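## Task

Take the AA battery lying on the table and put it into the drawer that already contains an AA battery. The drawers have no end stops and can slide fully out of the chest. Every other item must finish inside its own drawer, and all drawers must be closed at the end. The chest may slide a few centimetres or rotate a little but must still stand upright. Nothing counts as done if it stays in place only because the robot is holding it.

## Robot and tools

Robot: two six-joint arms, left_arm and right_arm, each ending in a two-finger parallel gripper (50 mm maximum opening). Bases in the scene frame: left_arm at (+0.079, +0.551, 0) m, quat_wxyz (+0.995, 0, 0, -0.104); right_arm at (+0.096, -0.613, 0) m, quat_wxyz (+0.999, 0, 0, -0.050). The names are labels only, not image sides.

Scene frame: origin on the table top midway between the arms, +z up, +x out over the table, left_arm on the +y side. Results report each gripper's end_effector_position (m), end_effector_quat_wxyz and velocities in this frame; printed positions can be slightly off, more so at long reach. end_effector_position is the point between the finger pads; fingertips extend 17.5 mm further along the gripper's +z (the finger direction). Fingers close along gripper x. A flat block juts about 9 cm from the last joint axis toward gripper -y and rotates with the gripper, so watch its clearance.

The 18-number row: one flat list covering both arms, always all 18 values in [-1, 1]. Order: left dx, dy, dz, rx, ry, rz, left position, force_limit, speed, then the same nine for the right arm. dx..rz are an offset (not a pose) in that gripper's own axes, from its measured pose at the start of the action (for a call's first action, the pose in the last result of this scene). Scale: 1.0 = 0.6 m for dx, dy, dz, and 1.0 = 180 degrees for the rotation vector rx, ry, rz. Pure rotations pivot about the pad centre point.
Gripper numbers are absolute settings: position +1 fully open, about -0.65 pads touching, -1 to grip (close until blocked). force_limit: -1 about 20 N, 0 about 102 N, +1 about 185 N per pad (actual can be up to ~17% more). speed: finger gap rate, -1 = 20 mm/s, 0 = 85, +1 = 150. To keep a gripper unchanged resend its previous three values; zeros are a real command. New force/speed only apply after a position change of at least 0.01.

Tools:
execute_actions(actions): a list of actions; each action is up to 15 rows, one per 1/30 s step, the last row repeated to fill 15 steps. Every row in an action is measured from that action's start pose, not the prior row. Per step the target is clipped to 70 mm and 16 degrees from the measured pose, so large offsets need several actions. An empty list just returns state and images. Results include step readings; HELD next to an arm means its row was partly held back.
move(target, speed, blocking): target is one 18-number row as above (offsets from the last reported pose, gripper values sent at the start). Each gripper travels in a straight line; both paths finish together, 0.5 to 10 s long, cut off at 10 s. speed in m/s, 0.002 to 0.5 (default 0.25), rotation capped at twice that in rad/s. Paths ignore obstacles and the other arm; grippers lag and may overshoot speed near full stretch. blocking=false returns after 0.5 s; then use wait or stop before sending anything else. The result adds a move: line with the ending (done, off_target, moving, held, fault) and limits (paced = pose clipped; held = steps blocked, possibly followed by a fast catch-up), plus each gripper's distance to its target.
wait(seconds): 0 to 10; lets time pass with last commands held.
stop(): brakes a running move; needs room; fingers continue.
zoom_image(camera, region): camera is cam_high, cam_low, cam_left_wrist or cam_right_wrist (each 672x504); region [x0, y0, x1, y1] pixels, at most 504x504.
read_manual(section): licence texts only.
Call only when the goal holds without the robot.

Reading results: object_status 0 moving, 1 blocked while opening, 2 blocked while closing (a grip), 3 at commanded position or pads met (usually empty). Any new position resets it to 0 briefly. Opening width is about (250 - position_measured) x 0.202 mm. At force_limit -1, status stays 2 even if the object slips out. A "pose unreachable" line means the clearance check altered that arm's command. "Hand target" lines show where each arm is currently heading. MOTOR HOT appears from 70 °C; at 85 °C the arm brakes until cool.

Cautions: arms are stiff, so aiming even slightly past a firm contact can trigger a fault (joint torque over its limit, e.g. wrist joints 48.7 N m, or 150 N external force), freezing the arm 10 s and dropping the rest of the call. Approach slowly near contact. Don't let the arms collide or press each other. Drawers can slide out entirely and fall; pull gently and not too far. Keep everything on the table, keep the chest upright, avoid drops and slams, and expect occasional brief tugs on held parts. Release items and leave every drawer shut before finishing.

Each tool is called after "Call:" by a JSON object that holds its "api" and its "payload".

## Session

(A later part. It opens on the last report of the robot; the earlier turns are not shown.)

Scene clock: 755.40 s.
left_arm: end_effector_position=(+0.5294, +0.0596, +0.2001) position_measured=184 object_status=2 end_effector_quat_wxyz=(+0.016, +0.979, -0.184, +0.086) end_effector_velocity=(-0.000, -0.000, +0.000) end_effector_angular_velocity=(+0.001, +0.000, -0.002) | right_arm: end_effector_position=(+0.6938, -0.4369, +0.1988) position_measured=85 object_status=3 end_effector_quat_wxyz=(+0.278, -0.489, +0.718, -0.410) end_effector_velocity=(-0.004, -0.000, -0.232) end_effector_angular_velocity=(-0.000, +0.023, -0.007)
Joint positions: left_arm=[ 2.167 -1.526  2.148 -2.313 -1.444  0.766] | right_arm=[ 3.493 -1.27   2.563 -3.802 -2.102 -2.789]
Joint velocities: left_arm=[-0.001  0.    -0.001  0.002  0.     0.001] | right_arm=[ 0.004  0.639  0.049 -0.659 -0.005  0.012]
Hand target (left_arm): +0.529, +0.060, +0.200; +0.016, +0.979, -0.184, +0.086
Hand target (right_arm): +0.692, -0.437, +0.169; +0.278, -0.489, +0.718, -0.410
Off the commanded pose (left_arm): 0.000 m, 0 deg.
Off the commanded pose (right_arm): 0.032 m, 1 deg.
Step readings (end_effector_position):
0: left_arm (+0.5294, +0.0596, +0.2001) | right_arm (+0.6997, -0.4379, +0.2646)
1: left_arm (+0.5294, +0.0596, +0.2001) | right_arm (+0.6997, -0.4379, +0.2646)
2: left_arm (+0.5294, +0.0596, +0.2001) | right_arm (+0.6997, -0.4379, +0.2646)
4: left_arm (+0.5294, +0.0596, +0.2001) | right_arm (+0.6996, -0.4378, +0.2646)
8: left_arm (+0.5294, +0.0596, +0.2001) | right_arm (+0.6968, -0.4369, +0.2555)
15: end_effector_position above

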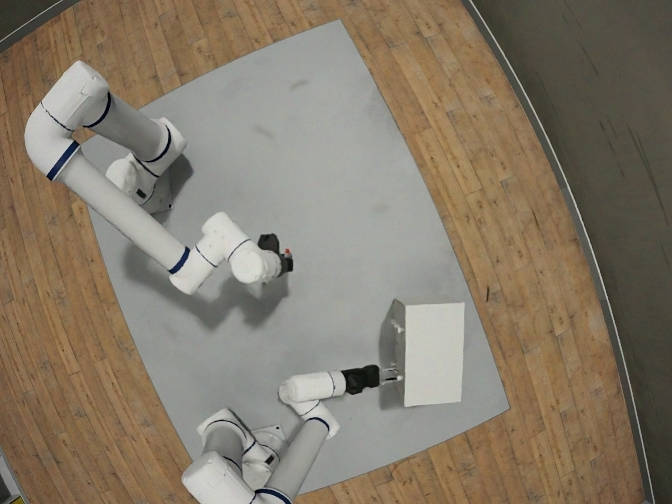

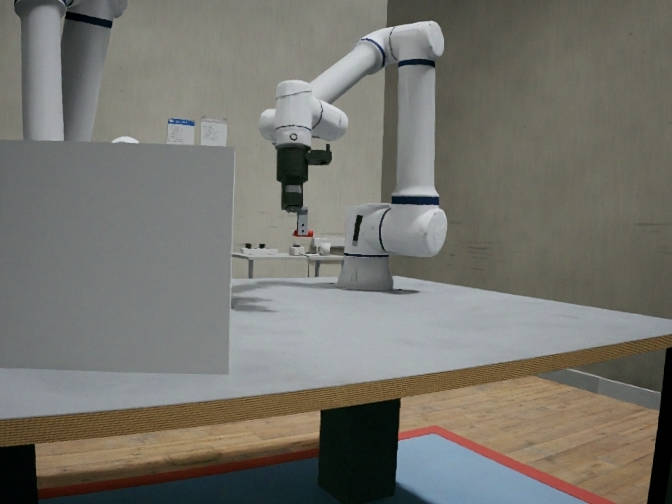

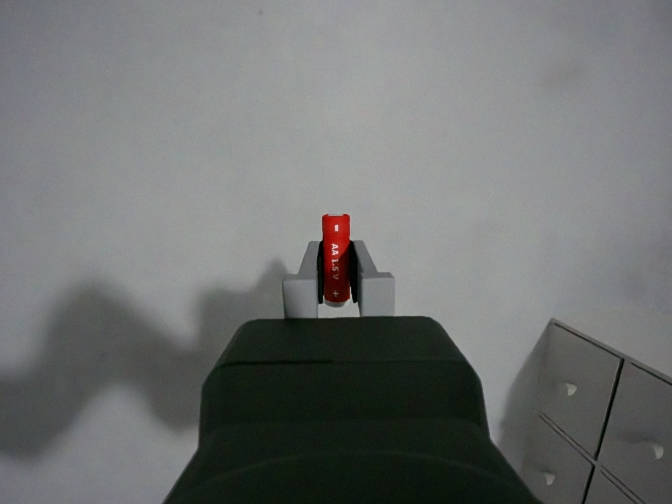

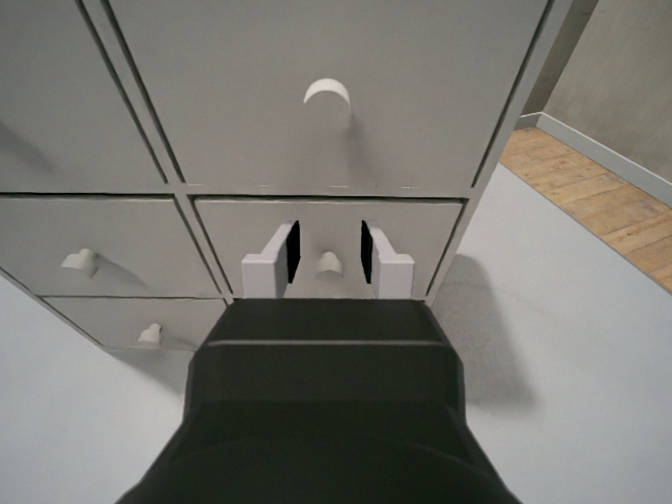

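Call:
{"api": "execute_actions", "payload": {"actions": []}}

Scene clock: 759.47 s.
left_arm: end_effector_position=(+0.5294, +0.0597, +0.2000) position_measured=184 object_status=2 end_effector_quat_wxyz=(+0.016, +0.979, -0.184, +0.086) end_effector_velocity=(+0.000, -0.000, +0.000) end_effector_angular_velocity=(+0.000, +0.000, -0.000) | right_arm: end_effector_position=(+0.6924, -0.4369, +0.1687) position_measured=85 object_status=3 end_effector_quat_wxyz=(+0.278, -0.489, +0.718, -0.410) end_effector_velocity=(+0.000, -0.000, -0.000) end_effector_angular_velocity=(+0.000, +0.001, -0.001)
Joint positions: left_arm=[ 2.167 -1.526  2.148 -2.313 -1.444  0.766] | right_arm=[ 3.494 -1.184  2.568 -3.893 -2.103 -2.788]
Joint velocities: left_arm=[ 0.     0.    -0.001  0.001 -0.     0.   ] | right_arm=[-0.001 -0.    -0.     0.002 -0.     0.001]
Hand target (left_arm): +0.529, +0.060, +0.200; +0.016, +0.979, -0.184, +0.086
Hand target (right_arm): +0.692, -0.437, +0.169; +0.278, -0.489, +0.718, -0.410
Off the commanded pose (left_arm): 0.000 m, 0 deg.
Off the commanded pose (right_arm): 0.004 m, 1 deg.

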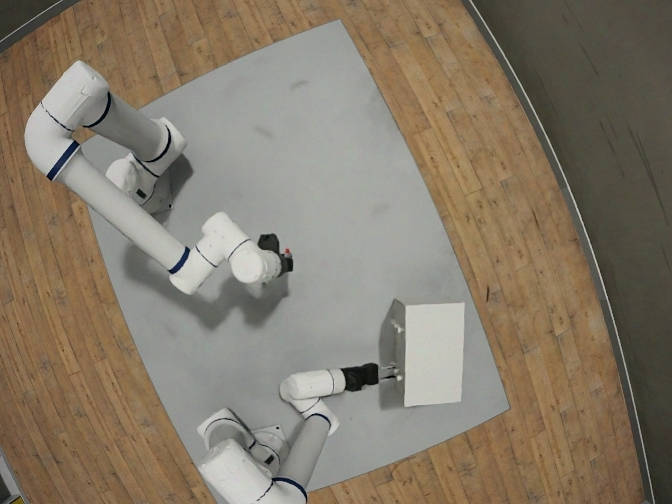

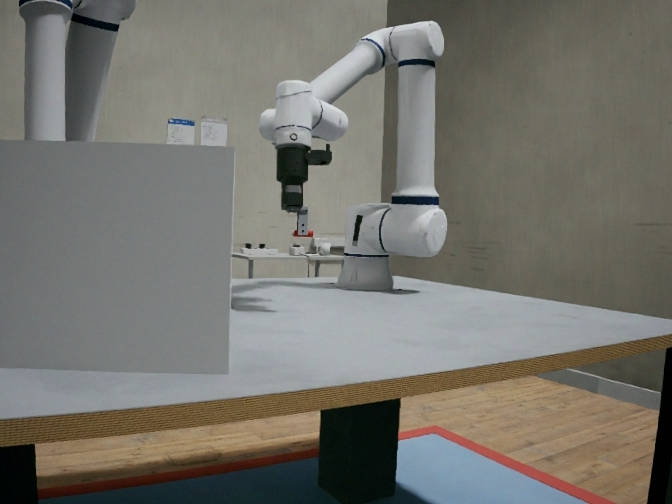

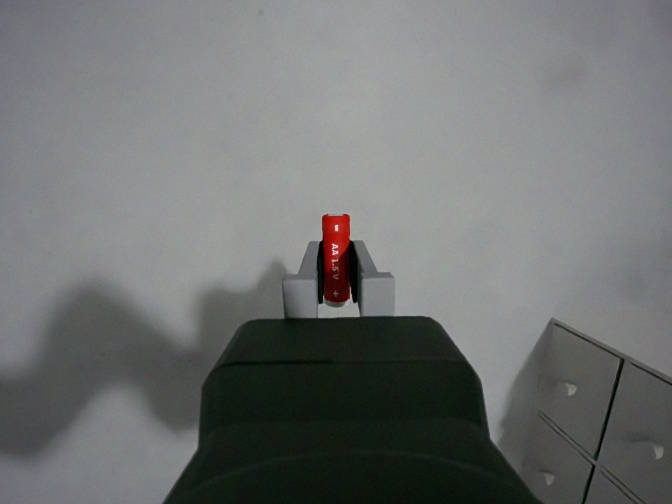

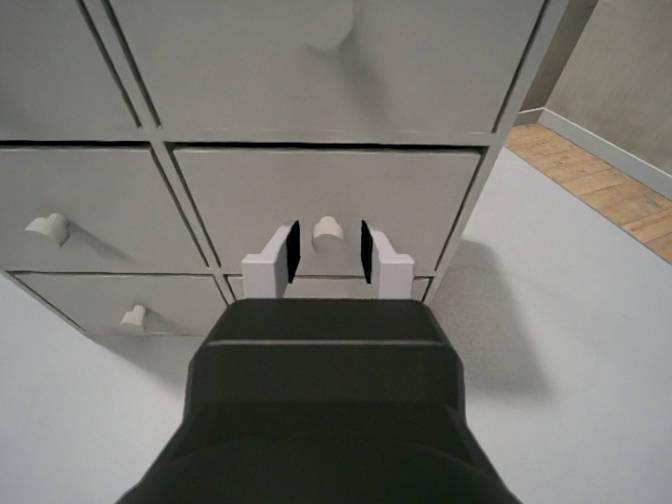

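Call:
{"api": "zoom_image", "payload": {"camera": "cam_right_wrist", "region": [270, 120, 390, 290]}}

Call:
{"api": "zoom_image", "payload": {"camera": "cam_high", "region": [360, 350, 430, 405]}}

Region (270, 120, 390, 290) of cam_right_wrist's 672x504 image, scaled by 2.965, with more detail than that image has; it fills the left 356 columns of this view, and the rest is white.

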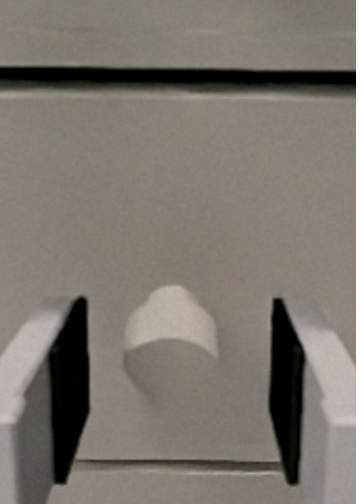

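Region (360, 350, 430, 405) of cam_high's 672x504 image, scaled by 7.200, with more detail than that image has; it fills the top 396 rows of this view, and the rest is white.

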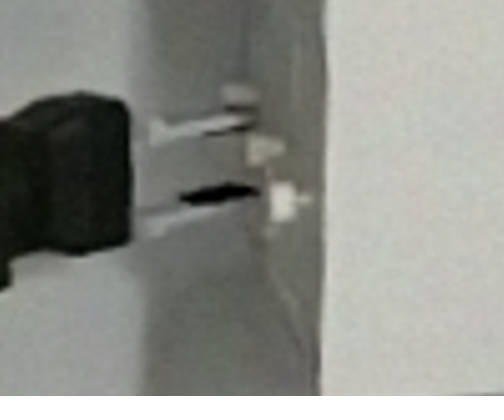

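Call:
{"api": "execute_actions", "payload": {"actions": [[[0,0,0,0,0,0,-1,-0.6,-0.2,-0.0015,0.0015,0.006,0.002,0,0,0.45,-0.4,0.3],[0,0,0,0,0,0,-1,-0.6,-0.2,-0.0032,0.003,0.0154,0.0036,-0.0012,0,0.45,-0.4,0.3],[0,0,0,0,0,0,-1,-0.6,-0.2,-0.0032,0.003,0.0154,0.0036,-0.0012,0,0.45,-0.4,0.3],[0,0,0,0,0,0,-1,-0.6,-0.2,-0.0032,0.003,0.0154,0.0036,-0.0012,0,0.45,-0.4,0.3],[0,0,0,0,0,0,-1,-0.6,-0.2,-0.0032,0.003,0.0154,0.0036,-0.0012,0,0.45,-0.4,0.3],[0,0,0,0,0,0,-1,-0.6,-0.2,-0.0032,0.003,0.0154,0.0036,-0.0012,0,0.45,-0.4,0.3],[0,0,0,0,0,0,-1,-0.6,-0.2,-0.0032,0.003,0.0154,0.0036,-0.0012,0,0.45,-0.4,0.3],[0,0,0,0,0,0,-1,-0.6,-0.2,-0.0032,0.003,0.0154,0.0036,-0.0012,0,0.45,-0.4,0.3],[0,0,0,0,0,0,-1,-0.6,-0.2,-0.0032,0.003,0.0154,0.0036,-0.0012,0,0.45,-0.4,0.3],[0,0,0,0,0,0,-1,-0.6,-0.2,-0.0032,0.003,0.0154,0.0036,-0.0012,0,-1,-0.4,-0.2]]]}}

Scene clock: 838.70 s.
left_arm: end_effector_position=(+0.5294, +0.0597, +0.2000) position_measured=184 object_status=2 end_effector_quat_wxyz=(+0.016, +0.979, -0.184, +0.086) end_effector_velocity=(-0.000, -0.000, +0.000) end_effector_angular_velocity=(-0.000, -0.001, -0.002) | right_arm: end_effector_position=(+0.6993, -0.4376, +0.1626) position_measured=153 object_status=0 end_effector_quat_wxyz=(+0.282, -0.488, +0.715, -0.413) end_effector_velocity=(+0.001, +0.001, -0.001) end_effector_angular_velocity=(-0.001, -0.004, +0.004)
Joint positions: left_arm=[ 2.167 -1.526  2.148 -2.313 -1.444  0.766] | right_arm=[ 3.488 -1.152  2.559 -3.931 -2.098 -2.798]
Joint velocities: left_arm=[-0.     0.    -0.    -0.     0.     0.001] | right_arm=[ 0.     0.008 -0.002 -0.011  0.001 -0.004]
Hand target (left_arm): +0.529, +0.060, +0.200; +0.016, +0.979, -0.184, +0.086
Hand target (right_arm): +0.700, -0.438, +0.162; +0.282, -0.488, +0.715, -0.413
Off the commanded pose (left_arm): 0.000 m, 0 deg.
Off the commanded pose (right_arm): 0.000 m, 0 deg.
Step readings (end_effector_position):
0: left_arm (+0.5294, +0.0597, +0.2000) | right_arm (+0.6924, -0.4369, +0.1687)
1: left_arm (+0.5294, +0.0597, +0.2000) | right_arm (+0.6924, -0.4369, +0.1685)
2: left_arm (+0.5294, +0.0597, +0.2000) | right_arm (+0.6929, -0.4369, +0.1676)
4: left_arm (+0.5294, +0.0597, +0.2000) | right_arm (+0.6956, -0.4372, +0.1654)
8: left_arm (+0.5294, +0.0597, +0.2000) | right_arm (+0.6982, -0.4375, +0.1635)
15: end_effector_position above

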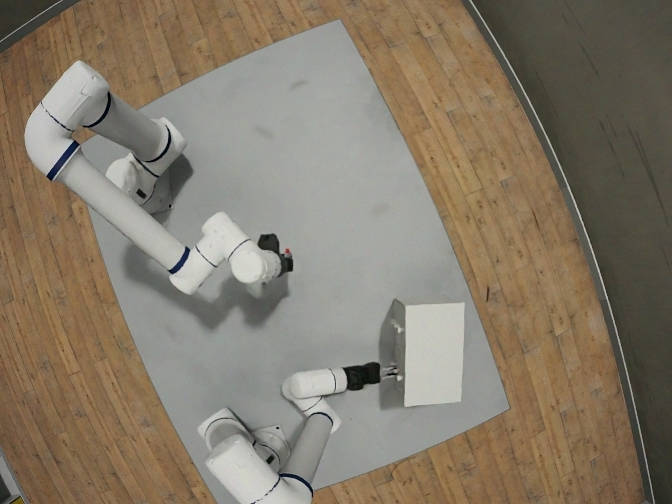

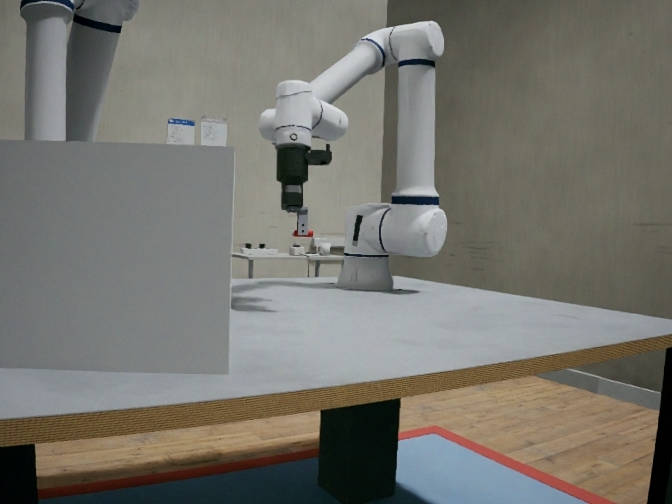

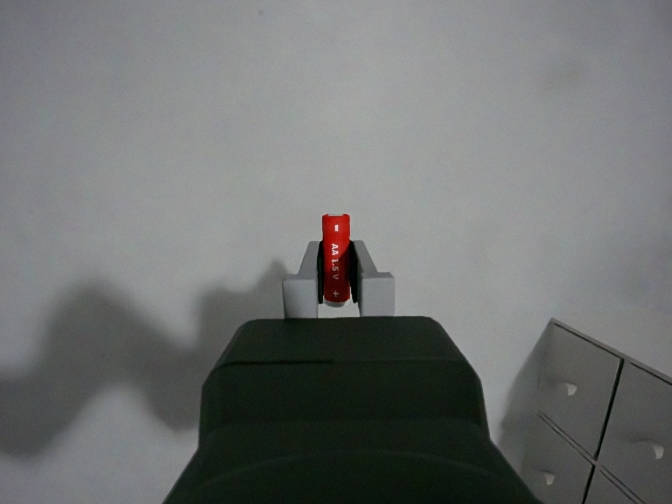

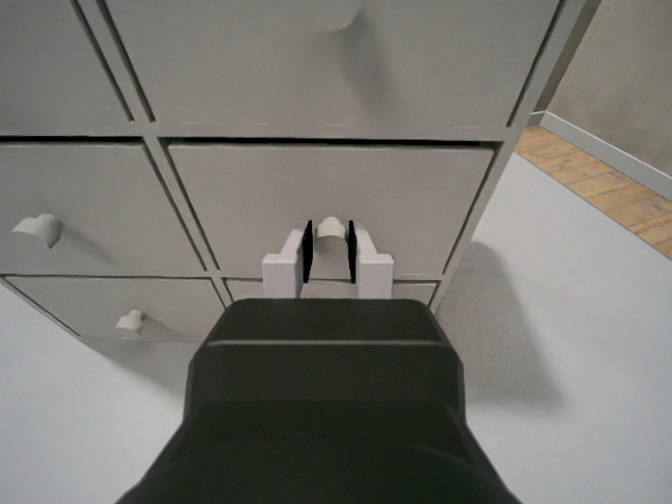

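Call:
{"api": "execute_actions", "payload": {"actions": []}}

Scene clock: 842.93 s.
left_arm: end_effector_position=(+0.5294, +0.0597, +0.2000) position_measured=184 object_status=2 end_effector_quat_wxyz=(+0.016, +0.979, -0.184, +0.086) end_effector_velocity=(+0.000, +0.000, +0.000) end_effector_angular_velocity=(+0.000, -0.000, -0.001) | right_arm: end_effector_position=(+0.6996, -0.4377, +0.1624) position_measured=179 object_status=2 end_effector_quat_wxyz=(+0.282, -0.488, +0.715, -0.413) end_effector_velocity=(+0.000, -0.000, -0.000) end_effector_angular_velocity=(-0.000, +0.001, -0.001)
Joint positions: left_arm=[ 2.167 -1.526  2.148 -2.313 -1.444  0.766] | right_arm=[ 3.488 -1.151  2.559 -3.933 -2.098 -2.799]
Joint velocities: left_arm=[ 0.    -0.    -0.     0.     0.     0.001] | right_arm=[-0.001 -0.    -0.     0.002  0.     0.   ]
Hand target (left_arm): +0.529, +0.060, +0.200; +0.016, +0.979, -0.184, +0.086
Hand target (right_arm): +0.700, -0.438, +0.162; +0.282, -0.488, +0.715, -0.413
Off the commanded pose (left_arm): 0.000 m, 0 deg.
Off the commanded pose (right_arm): 0.000 m, 0 deg.

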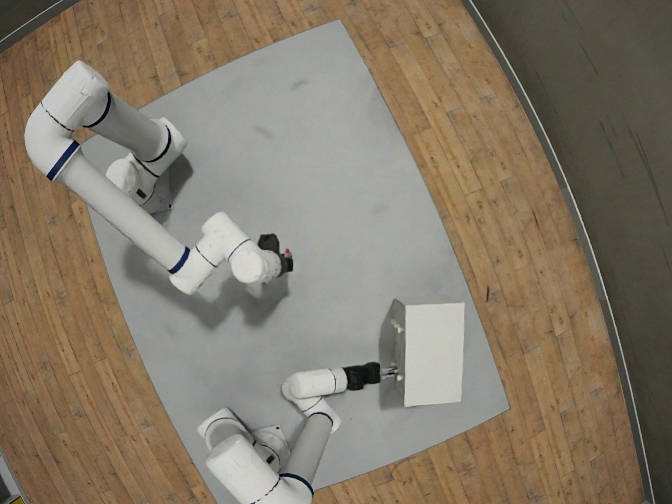

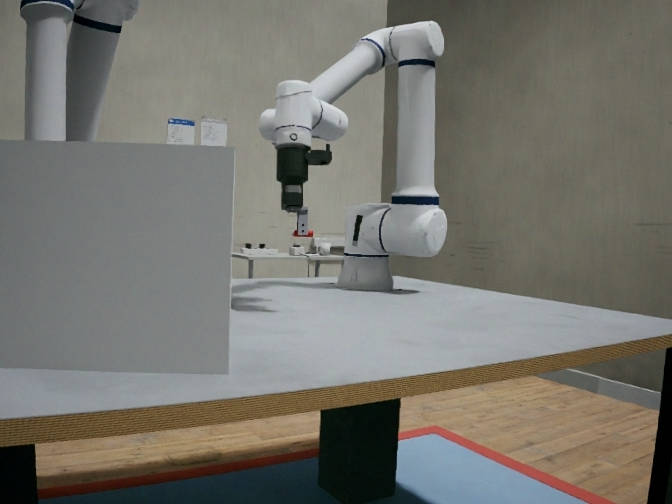

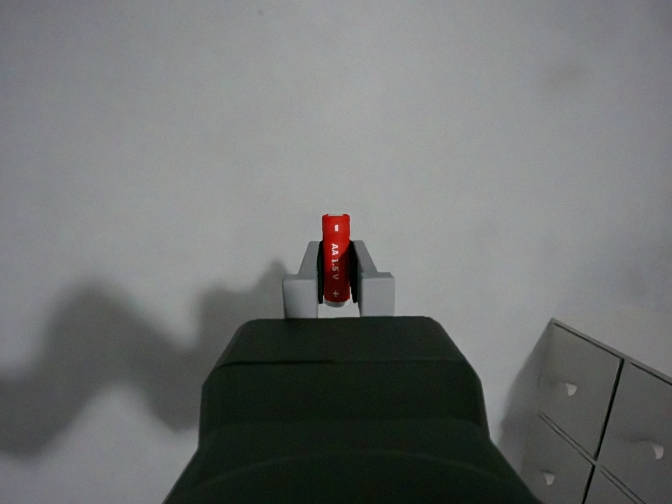

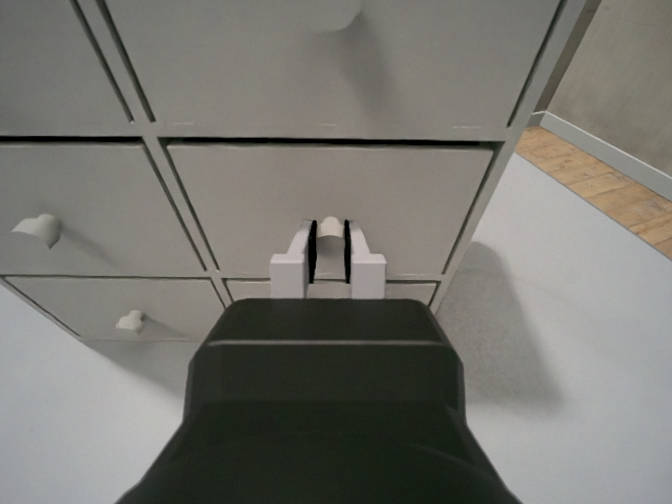

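Call:
{"api": "move", "payload": {"target": [0, 0, 0, 0, 0, 0, -1, -0.6, -0.2, 0, 0.1083, -0.1877, 0, 0, 0, -1, -0.4, -0.2], "speed": 0.18}}

Scene clock: 860.07 s.
left_arm: end_effector_position=(+0.5294, +0.0597, +0.2000) position_measured=184 object_status=2 end_effector_quat_wxyz=(+0.016, +0.979, -0.184, +0.086) end_effector_velocity=(-0.000, -0.001, +0.000) end_effector_angular_velocity=(-0.001, -0.000, -0.000) | right_arm: end_effector_position=(+0.5788, -0.3904, +0.1627) position_measured=179 object_status=2 end_effector_quat_wxyz=(+0.282, -0.488, +0.715, -0.413) end_effector_velocity=(-0.002, +0.000, -0.000) end_effector_angular_velocity=(-0.001, +0.001, -0.002)
Joint positions: left_arm=[ 2.167 -1.526  2.148 -2.313 -1.444  0.766] | right_arm=[ 3.714 -1.204  2.675 -3.896 -2.276 -2.627]
Joint velocities: left_arm=[-0.     0.    -0.    -0.001 -0.    -0.   ] | right_arm=[ 0.005 -0.002  0.001  0.006 -0.005  0.006]
Hand target (left_arm): +0.529, +0.060, +0.200; +0.016, +0.979, -0.184, +0.086
Hand target (right_arm): +0.578, -0.390, +0.163; +0.282, -0.488, +0.716, -0.413
Off the commanded pose (left_arm): 0.000 m, 0 deg.
Off the commanded pose (right_arm): 0.000 m, 0 deg.
move: done

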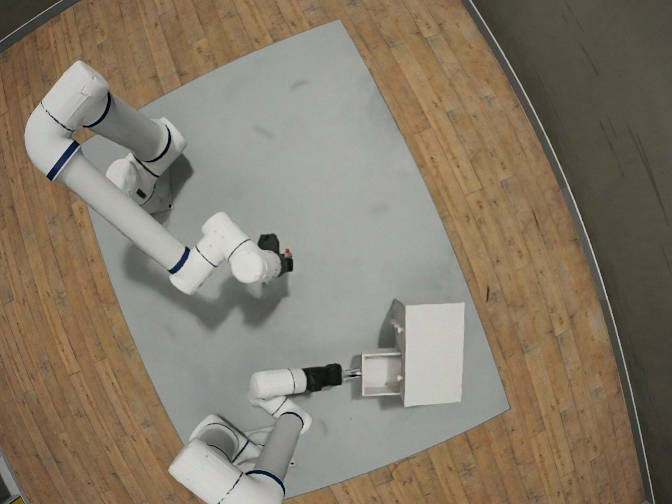

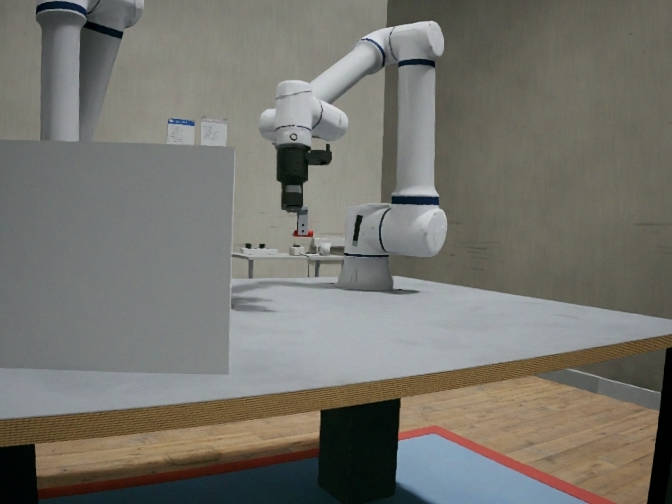

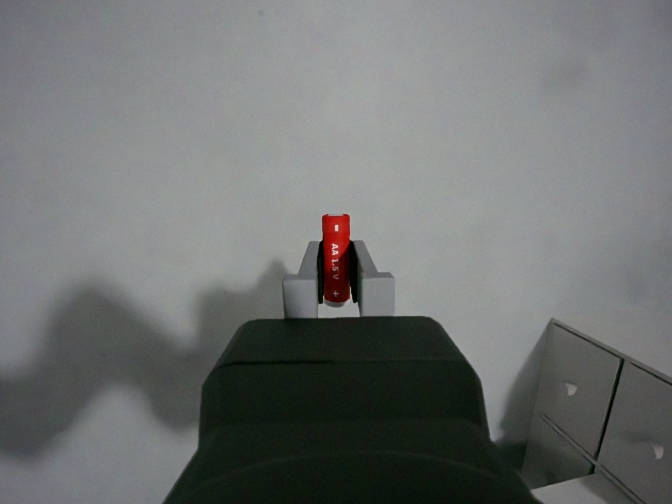

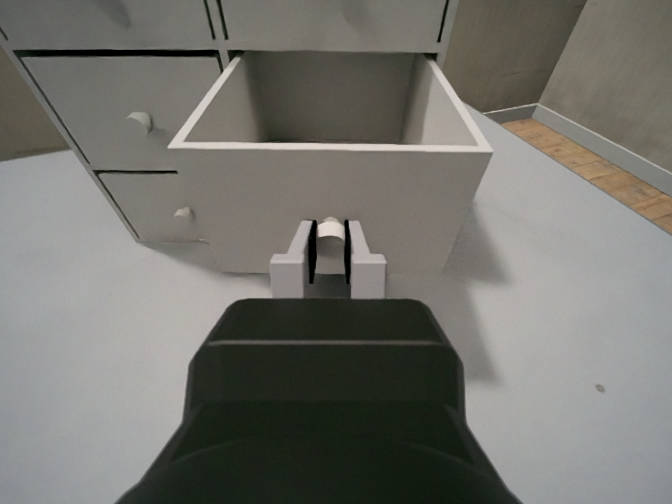

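Call:
{"api": "execute_actions", "payload": {"actions": []}}

Scene clock: 885.13 s.
left_arm: end_effector_position=(+0.5294, +0.0597, +0.2000) position_measured=184 object_status=2 end_effector_quat_wxyz=(+0.016, +0.979, -0.184, +0.086) end_effector_velocity=(-0.000, +0.001, -0.000) end_effector_angular_velocity=(+0.002, +0.000, +0.000) | right_arm: end_effector_position=(+0.5785, -0.3902, +0.1627) position_measured=179 object_status=2 end_effector_quat_wxyz=(+0.282, -0.488, +0.716, -0.413) end_effector_velocity=(+0.000, +0.000, +0.001) end_effector_angular_velocity=(-0.000, -0.001, +0.001)
Joint positions: left_arm=[ 2.167 -1.526  2.148 -2.313 -1.444  0.766] | right_arm=[ 3.715 -1.204  2.675 -3.895 -2.277 -2.626]
Joint velocities: left_arm=[-0.     0.     0.     0.002  0.001 -0.001] | right_arm=[ 0.    -0.001 -0.    -0.    -0.    -0.001]
Hand target (left_arm): +0.529, +0.060, +0.200; +0.016, +0.979, -0.184, +0.086
Hand target (right_arm): +0.578, -0.390, +0.163; +0.282, -0.488, +0.716, -0.413
Off the commanded pose (left_arm): 0.000 m, 0 deg.
Off the commanded pose (right_arm): 0.000 m, 0 deg.

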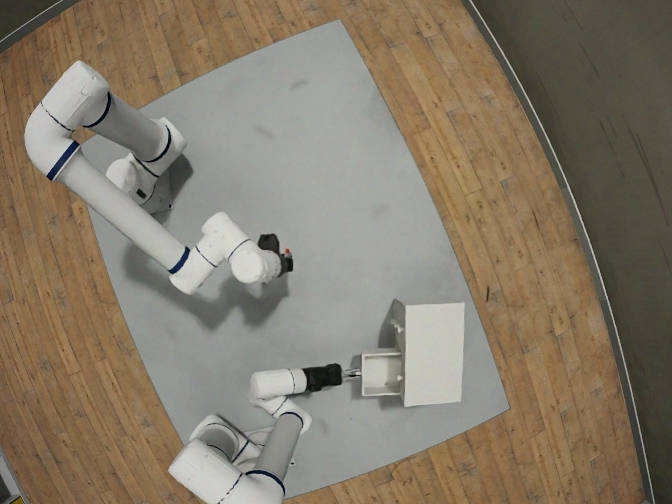

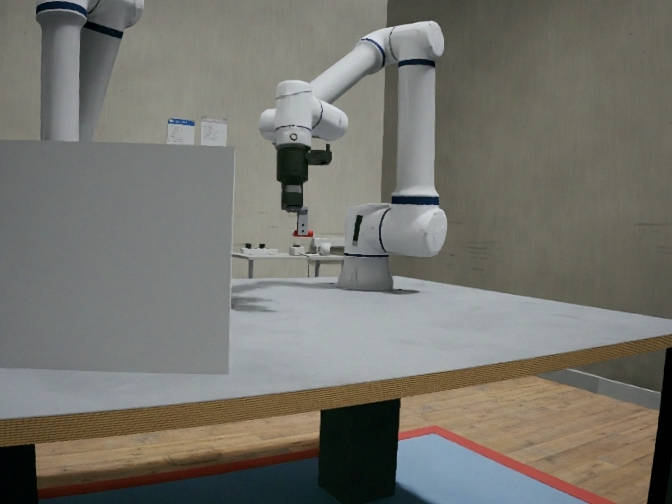

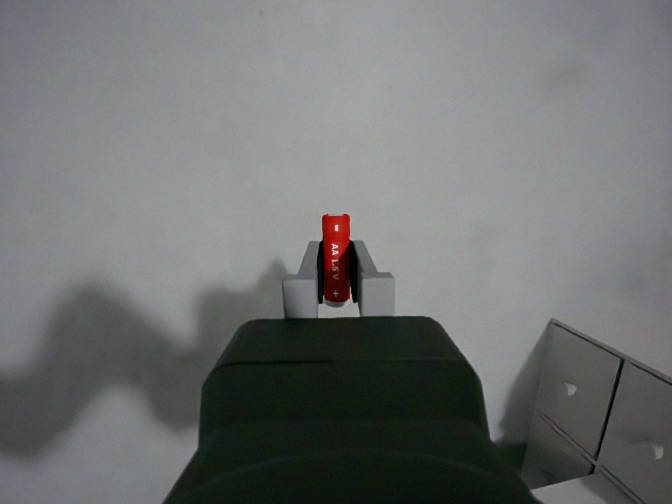

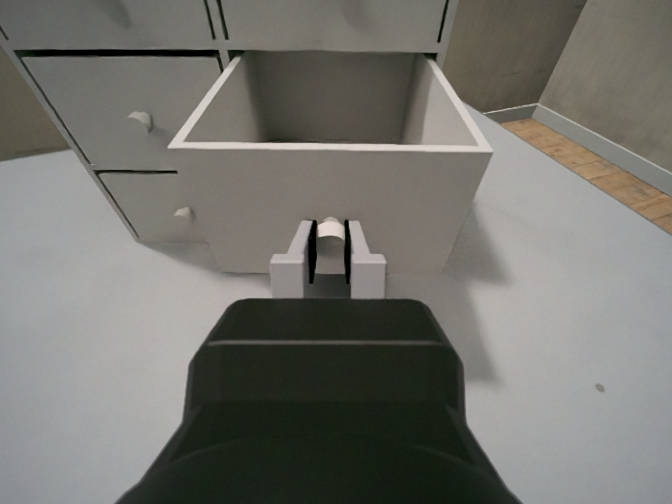

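Call:
{"api": "zoom_image", "payload": {"camera": "cam_high", "region": [340, 330, 440, 420]}}

Call:
{"api": "zoom_image", "payload": {"camera": "cam_right_wrist", "region": [160, 30, 500, 170]}}

Region (340, 330, 440, 420) of cam_high's 672x504 image, scaled by 5.040, with more detail than that image has; it fills the top 454 rows of this view, and the rest is white.

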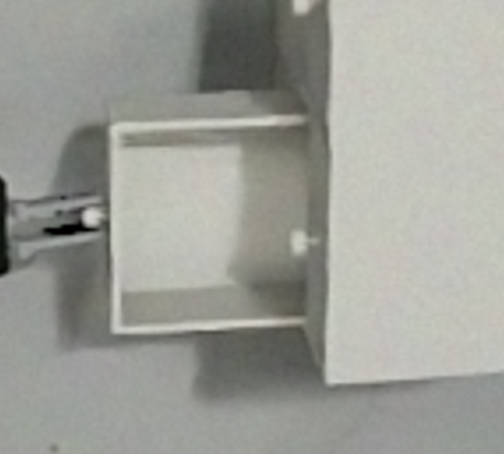

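Region (160, 30, 500, 170) of cam_right_wrist's 672x504 image, scaled by 1.482, with more detail than that image has; it fills the top 208 rows of this view, and the rest is white.

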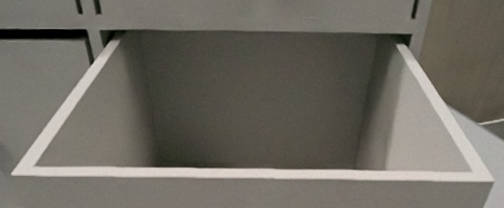

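Call:
{"api": "move", "payload": {"target": [0,0,0,0,0,0,-1,-0.6,-0.2, 0,-0.1083,0.1878,0,0,0,-1,-0.4,-0.2], "speed": 0.17}}

Scene clock: 902.17 s.
left_arm: end_effector_position=(+0.5294, +0.0597, +0.2000) position_measured=184 object_status=2 end_effector_quat_wxyz=(+0.016, +0.979, -0.184, +0.086) end_effector_velocity=(-0.000, -0.000, +0.000) end_effector_angular_velocity=(-0.002, -0.000, +0.001) | right_arm: end_effector_position=(+0.6993, -0.4376, +0.1624) position_measured=179 object_status=2 end_effector_quat_wxyz=(+0.282, -0.488, +0.715, -0.413) end_effector_velocity=(+0.002, -0.001, +0.000) end_effector_angular_velocity=(+0.000, -0.001, +0.001)
Joint positions: left_arm=[ 2.167 -1.526  2.148 -2.313 -1.444  0.766] | right_arm=[ 3.488 -1.151  2.559 -3.933 -2.098 -2.799]
Joint velocities: left_arm=[-0.    -0.     0.    -0.002 -0.    -0.001] | right_arm=[-0.003  0.001 -0.003 -0.     0.003 -0.003]
Hand target (left_arm): +0.529, +0.060, +0.200; +0.016, +0.979, -0.184, +0.086
Hand target (right_arm): +0.700, -0.438, +0.162; +0.282, -0.488, +0.715, -0.413
Off the commanded pose (left_arm): 0.000 m, 0 deg.
Off the commanded pose (right_arm): 0.000 m, 0 deg.
move: done

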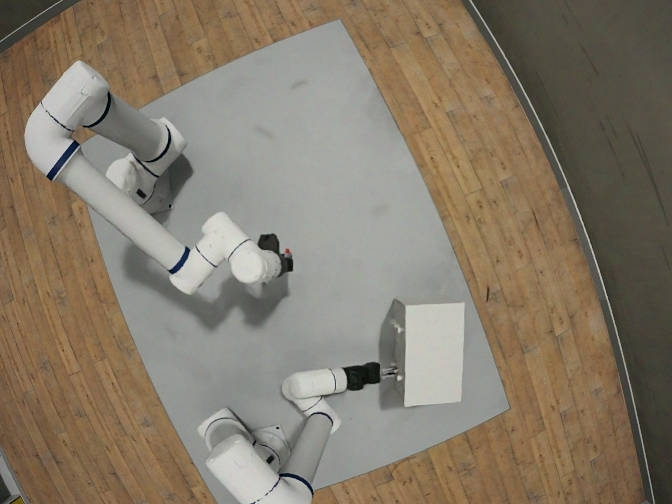

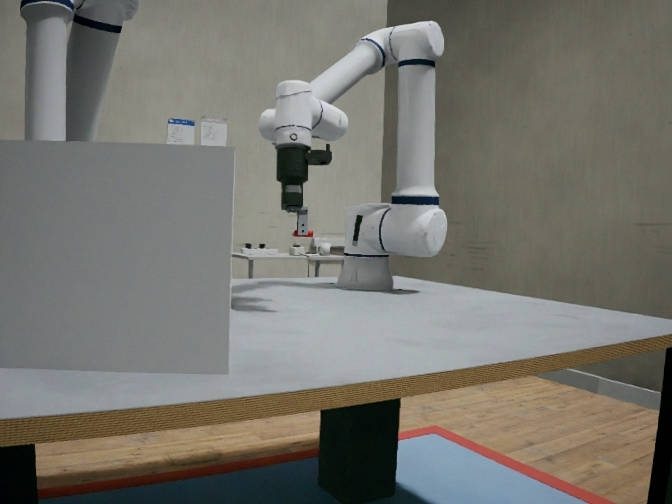

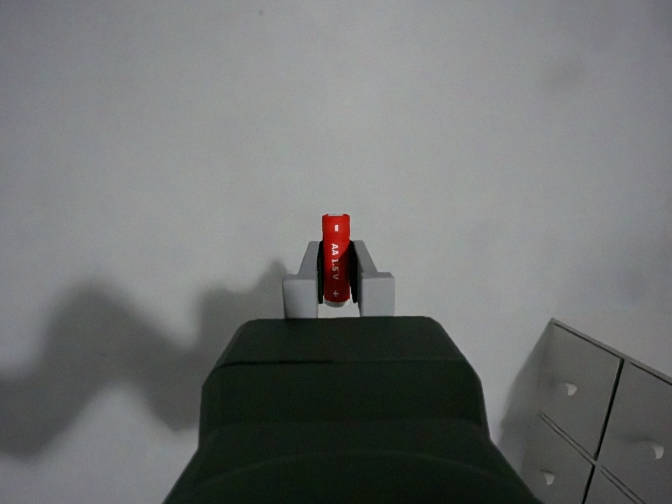

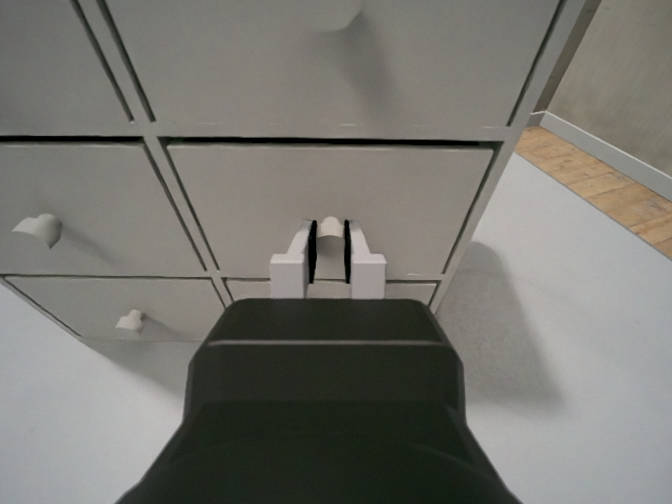

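Call:
{"api": "zoom_image", "payload": {"camera": "cam_right_wrist", "region": [120, 110, 540, 320]}}

Region (120, 110, 540, 320) of cam_right_wrist's 672x504 image, scaled by 1.200, with more detail than that image has.

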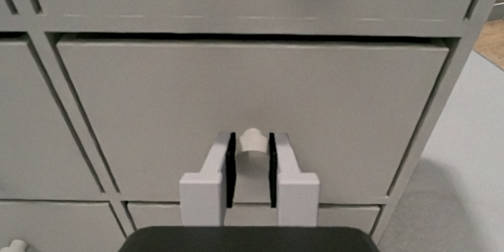

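Call:
{"api": "execute_actions", "payload": {"actions": [[
[0,0,0,0,0,0,-1,-0.6,-0.2, 0,0,0,0,0,0,0.45,-0.4,0.3],
[0,0,0,0,0,0,-1,-0.6,-0.2, 0,0,0,0,0,0,0.45,-0.4,0.3],
[0,0,0,0,0,0,-1,-0.6,-0.2, 0,0.0017,-0.0029,0,0,0,0.45,-0.4,0.3],
[0,0,0,0,0,0,-1,-0.6,-0.2, 0,0.0033,-0.0058,0,0,0,0.45,-0.4,0.3],
[0,0,0,0,0,0,-1,-0.6,-0.2, 0,0.0181,0.0027,0,0,0,0.45,-0.4,0.3],
[0,0,0,0,0,0,-1,-0.6,-0.2, 0,0.0329,0.0113,0,0,0,0.45,-0.4,0.3],
[0,0,0,0,0,0,-1,-0.6,-0.2, 0,0.0477,0.0198,0,0,0,0.45,-0.4,0.3],
[0,0,0,0,0,0,-1,-0.6,-0.2, 0,0.0625,0.0284,0,0,0,0.45,-0.4,0.3],
[0,0,0,0,0,0,-1,-0.6,-0.2, 0,0.0773,0.0369,0,0,0,0.45,-0.4,0.3],
[0,0,0,0,0,0,-1,-0.6,-0.2, 0,0.0921,0.0454,0,0,0,0.45,-0.4,0.3],
[0,0,0,0,0,0,-1,-0.6,-0.2, 0,0.1069,0.0540,0,0,0,0.45,-0.4,0.3],
[0,0,0,0,0,0,-1,-0.6,-0.2, 0,0.1217,0.0625,0,0,0,0.45,-0.4,0.3],
[0,0,0,0,0,0,-1,-0.6,-0.2, 0,0.1365,0.0711,0,0,0,0.45,-0.4,0.3],
[0,0,0,0,0,0,-1,-0.6,-0.2, 0,0.1513,0.0796,0,0,0,0.45,-0.4,0.3],
[0,0,0,0,0,0,-1,-0.6,-0.2, 0,0.1513,0.0796,0,0,0,0.45,-0.4,0.3]
]]}}

Scene clock: 945.23 s.
left_arm: end_effector_position=(+0.5294, +0.0597, +0.2000) position_measured=184 object_status=2 end_effector_quat_wxyz=(+0.016, +0.979, -0.184, +0.086) end_effector_velocity=(-0.000, +0.000, -0.000) end_effector_angular_velocity=(-0.001, +0.001, +0.000) | right_arm: end_effector_position=(+0.6936, -0.4366, +0.0914) position_measured=85 object_status=3 end_effector_quat_wxyz=(+0.278, -0.489, +0.718, -0.410) end_effector_velocity=(-0.006, -0.002, -0.243) end_effector_angular_velocity=(-0.005, +0.030, -0.007)
Joint positions: left_arm=[ 2.167 -1.526  2.148 -2.313 -1.444  0.766] | right_arm=[ 3.494 -0.955  2.554 -4.109 -2.103 -2.788]
Joint velocities: left_arm=[ 0.    -0.     0.001 -0.001 -0.001 -0.   ] | right_arm=[ 0.001  0.687 -0.075 -0.578 -0.004  0.008]
Hand target (left_arm): +0.529, +0.060, +0.200; +0.016, +0.979, -0.184, +0.086
Hand target (right_arm): +0.692, -0.437, +0.061; +0.278, -0.489, +0.718, -0.410
Off the commanded pose (left_arm): 0.000 m, 0 deg.
Off the commanded pose (right_arm): 0.032 m, 1 deg.
Step readings (end_effector_position):
0: left_arm (+0.5294, +0.0597, +0.2000) | right_arm (+0.6996, -0.4377, +0.1623)
1: left_arm (+0.5294, +0.0597, +0.2000) | right_arm (+0.6996, -0.4377, +0.1623)
2: left_arm (+0.5294, +0.0597, +0.2000) | right_arm (+0.6996, -0.4377, +0.1623)
4: left_arm (+0.5294, +0.0597, +0.2000) | right_arm (+0.6992, -0.4374, +0.1622)
8: left_arm (+0.5294, +0.0597, +0.2000) | right_arm (+0.6965, -0.4367, +0.1490)
15: end_effector_position above

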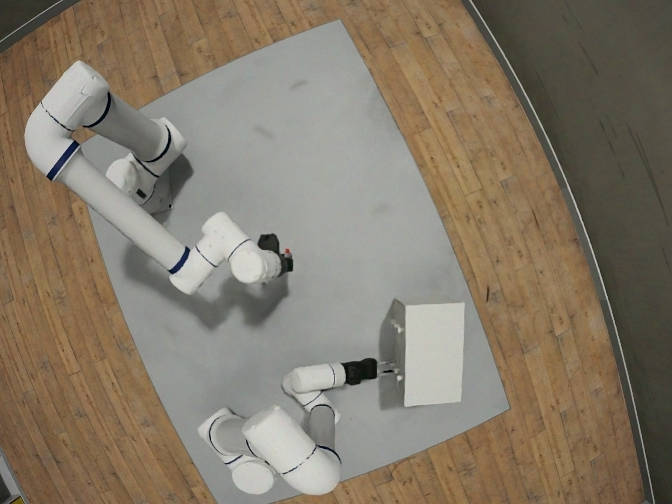

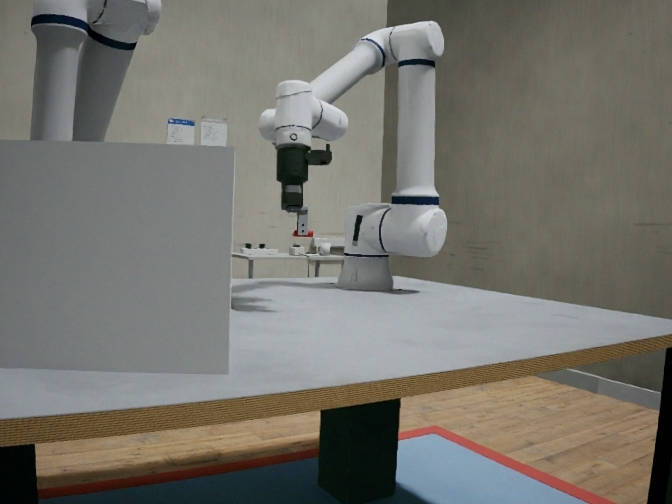

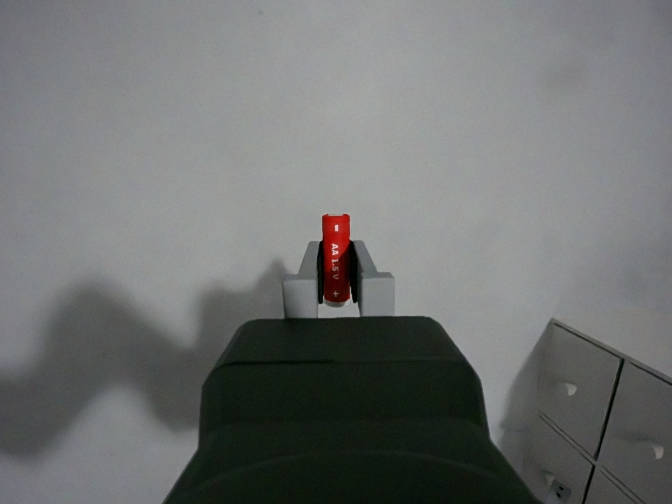

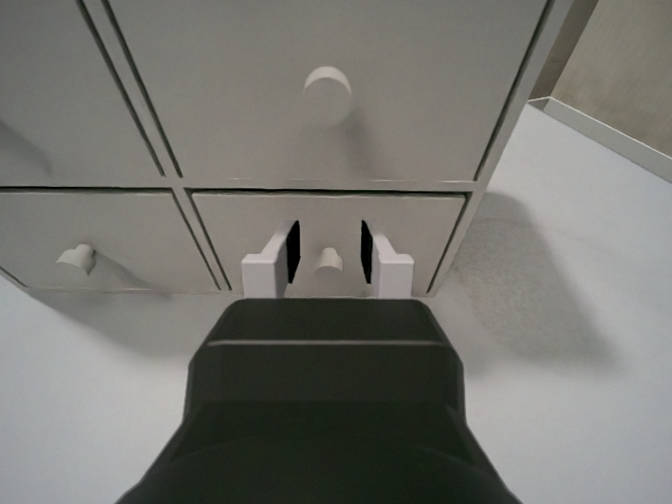

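Call:
{"api": "execute_actions", "payload": {"actions": []}}

Scene clock: 947.63 s.
left_arm: end_effector_position=(+0.5294, +0.0597, +0.2000) position_measured=184 object_status=2 end_effector_quat_wxyz=(+0.016, +0.979, -0.184, +0.086) end_effector_velocity=(+0.001, -0.000, +0.001) end_effector_angular_velocity=(-0.001, -0.001, -0.000) | right_arm: end_effector_position=(+0.6921, -0.4369, +0.0611) position_measured=85 object_status=3 end_effector_quat_wxyz=(+0.278, -0.489, +0.718, -0.410) end_effector_velocity=(-0.000, +0.001, -0.000) end_effector_angular_velocity=(+0.000, +0.001, +0.001)
Joint positions: left_arm=[ 2.167 -1.526  2.148 -2.313 -1.444  0.766] | right_arm=[ 3.494 -0.866  2.543 -4.187 -2.103 -2.788]
Joint velocities: left_arm=[ 0.001  0.    -0.001  0.     0.     0.001] | right_arm=[ 0.001  0.    -0.     0.001  0.     0.   ]
Hand target (left_arm): +0.529, +0.060, +0.200; +0.016, +0.979, -0.184, +0.086
Hand target (right_arm): +0.692, -0.437, +0.061; +0.278, -0.489, +0.718, -0.410
Off the commanded pose (left_arm): 0.000 m, 0 deg.
Off the commanded pose (right_arm): 0.004 m, 1 deg.

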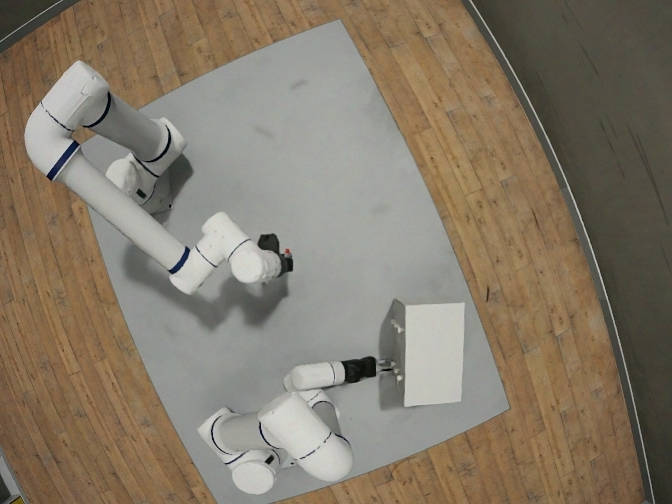

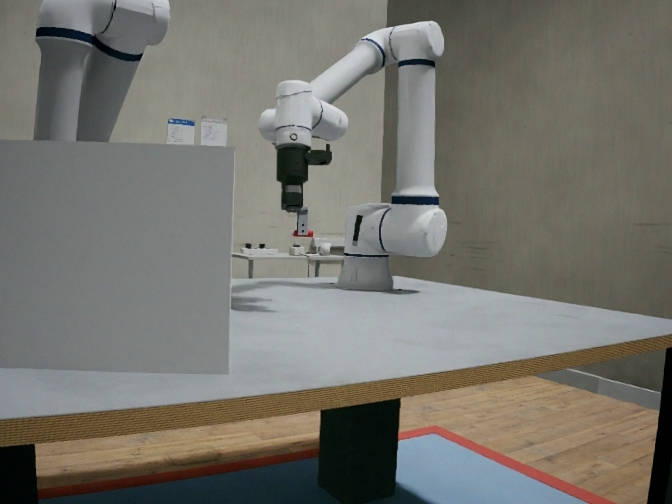

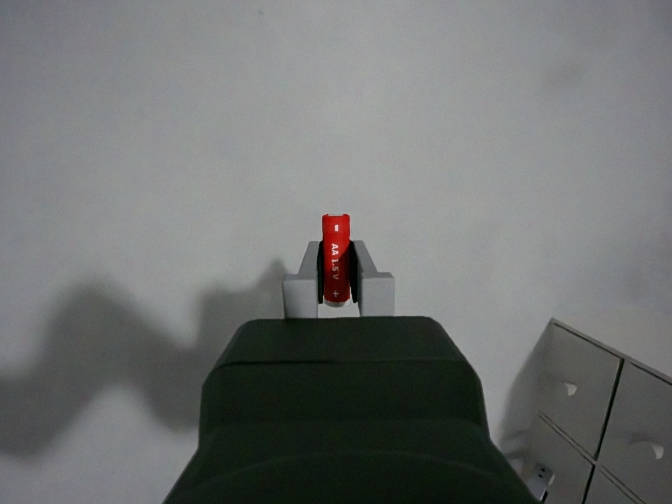

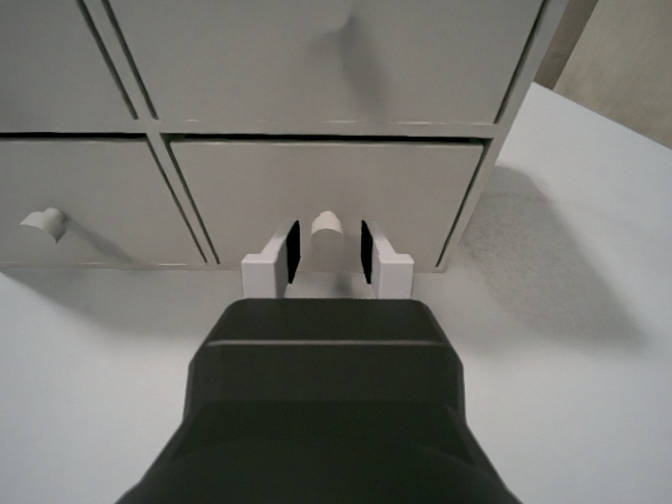

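Call:
{"api": "zoom_image", "payload": {"camera": "cam_right_wrist", "region": [150, 110, 510, 310]}}

Region (150, 110, 510, 310) of cam_right_wrist's 672x504 image, scaled by 1.400, with more detail than that image has.

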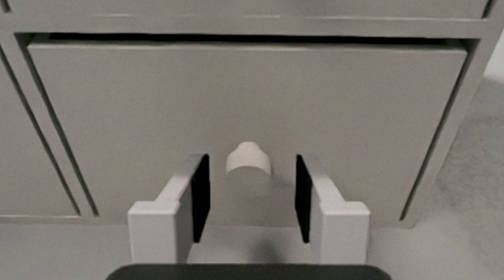

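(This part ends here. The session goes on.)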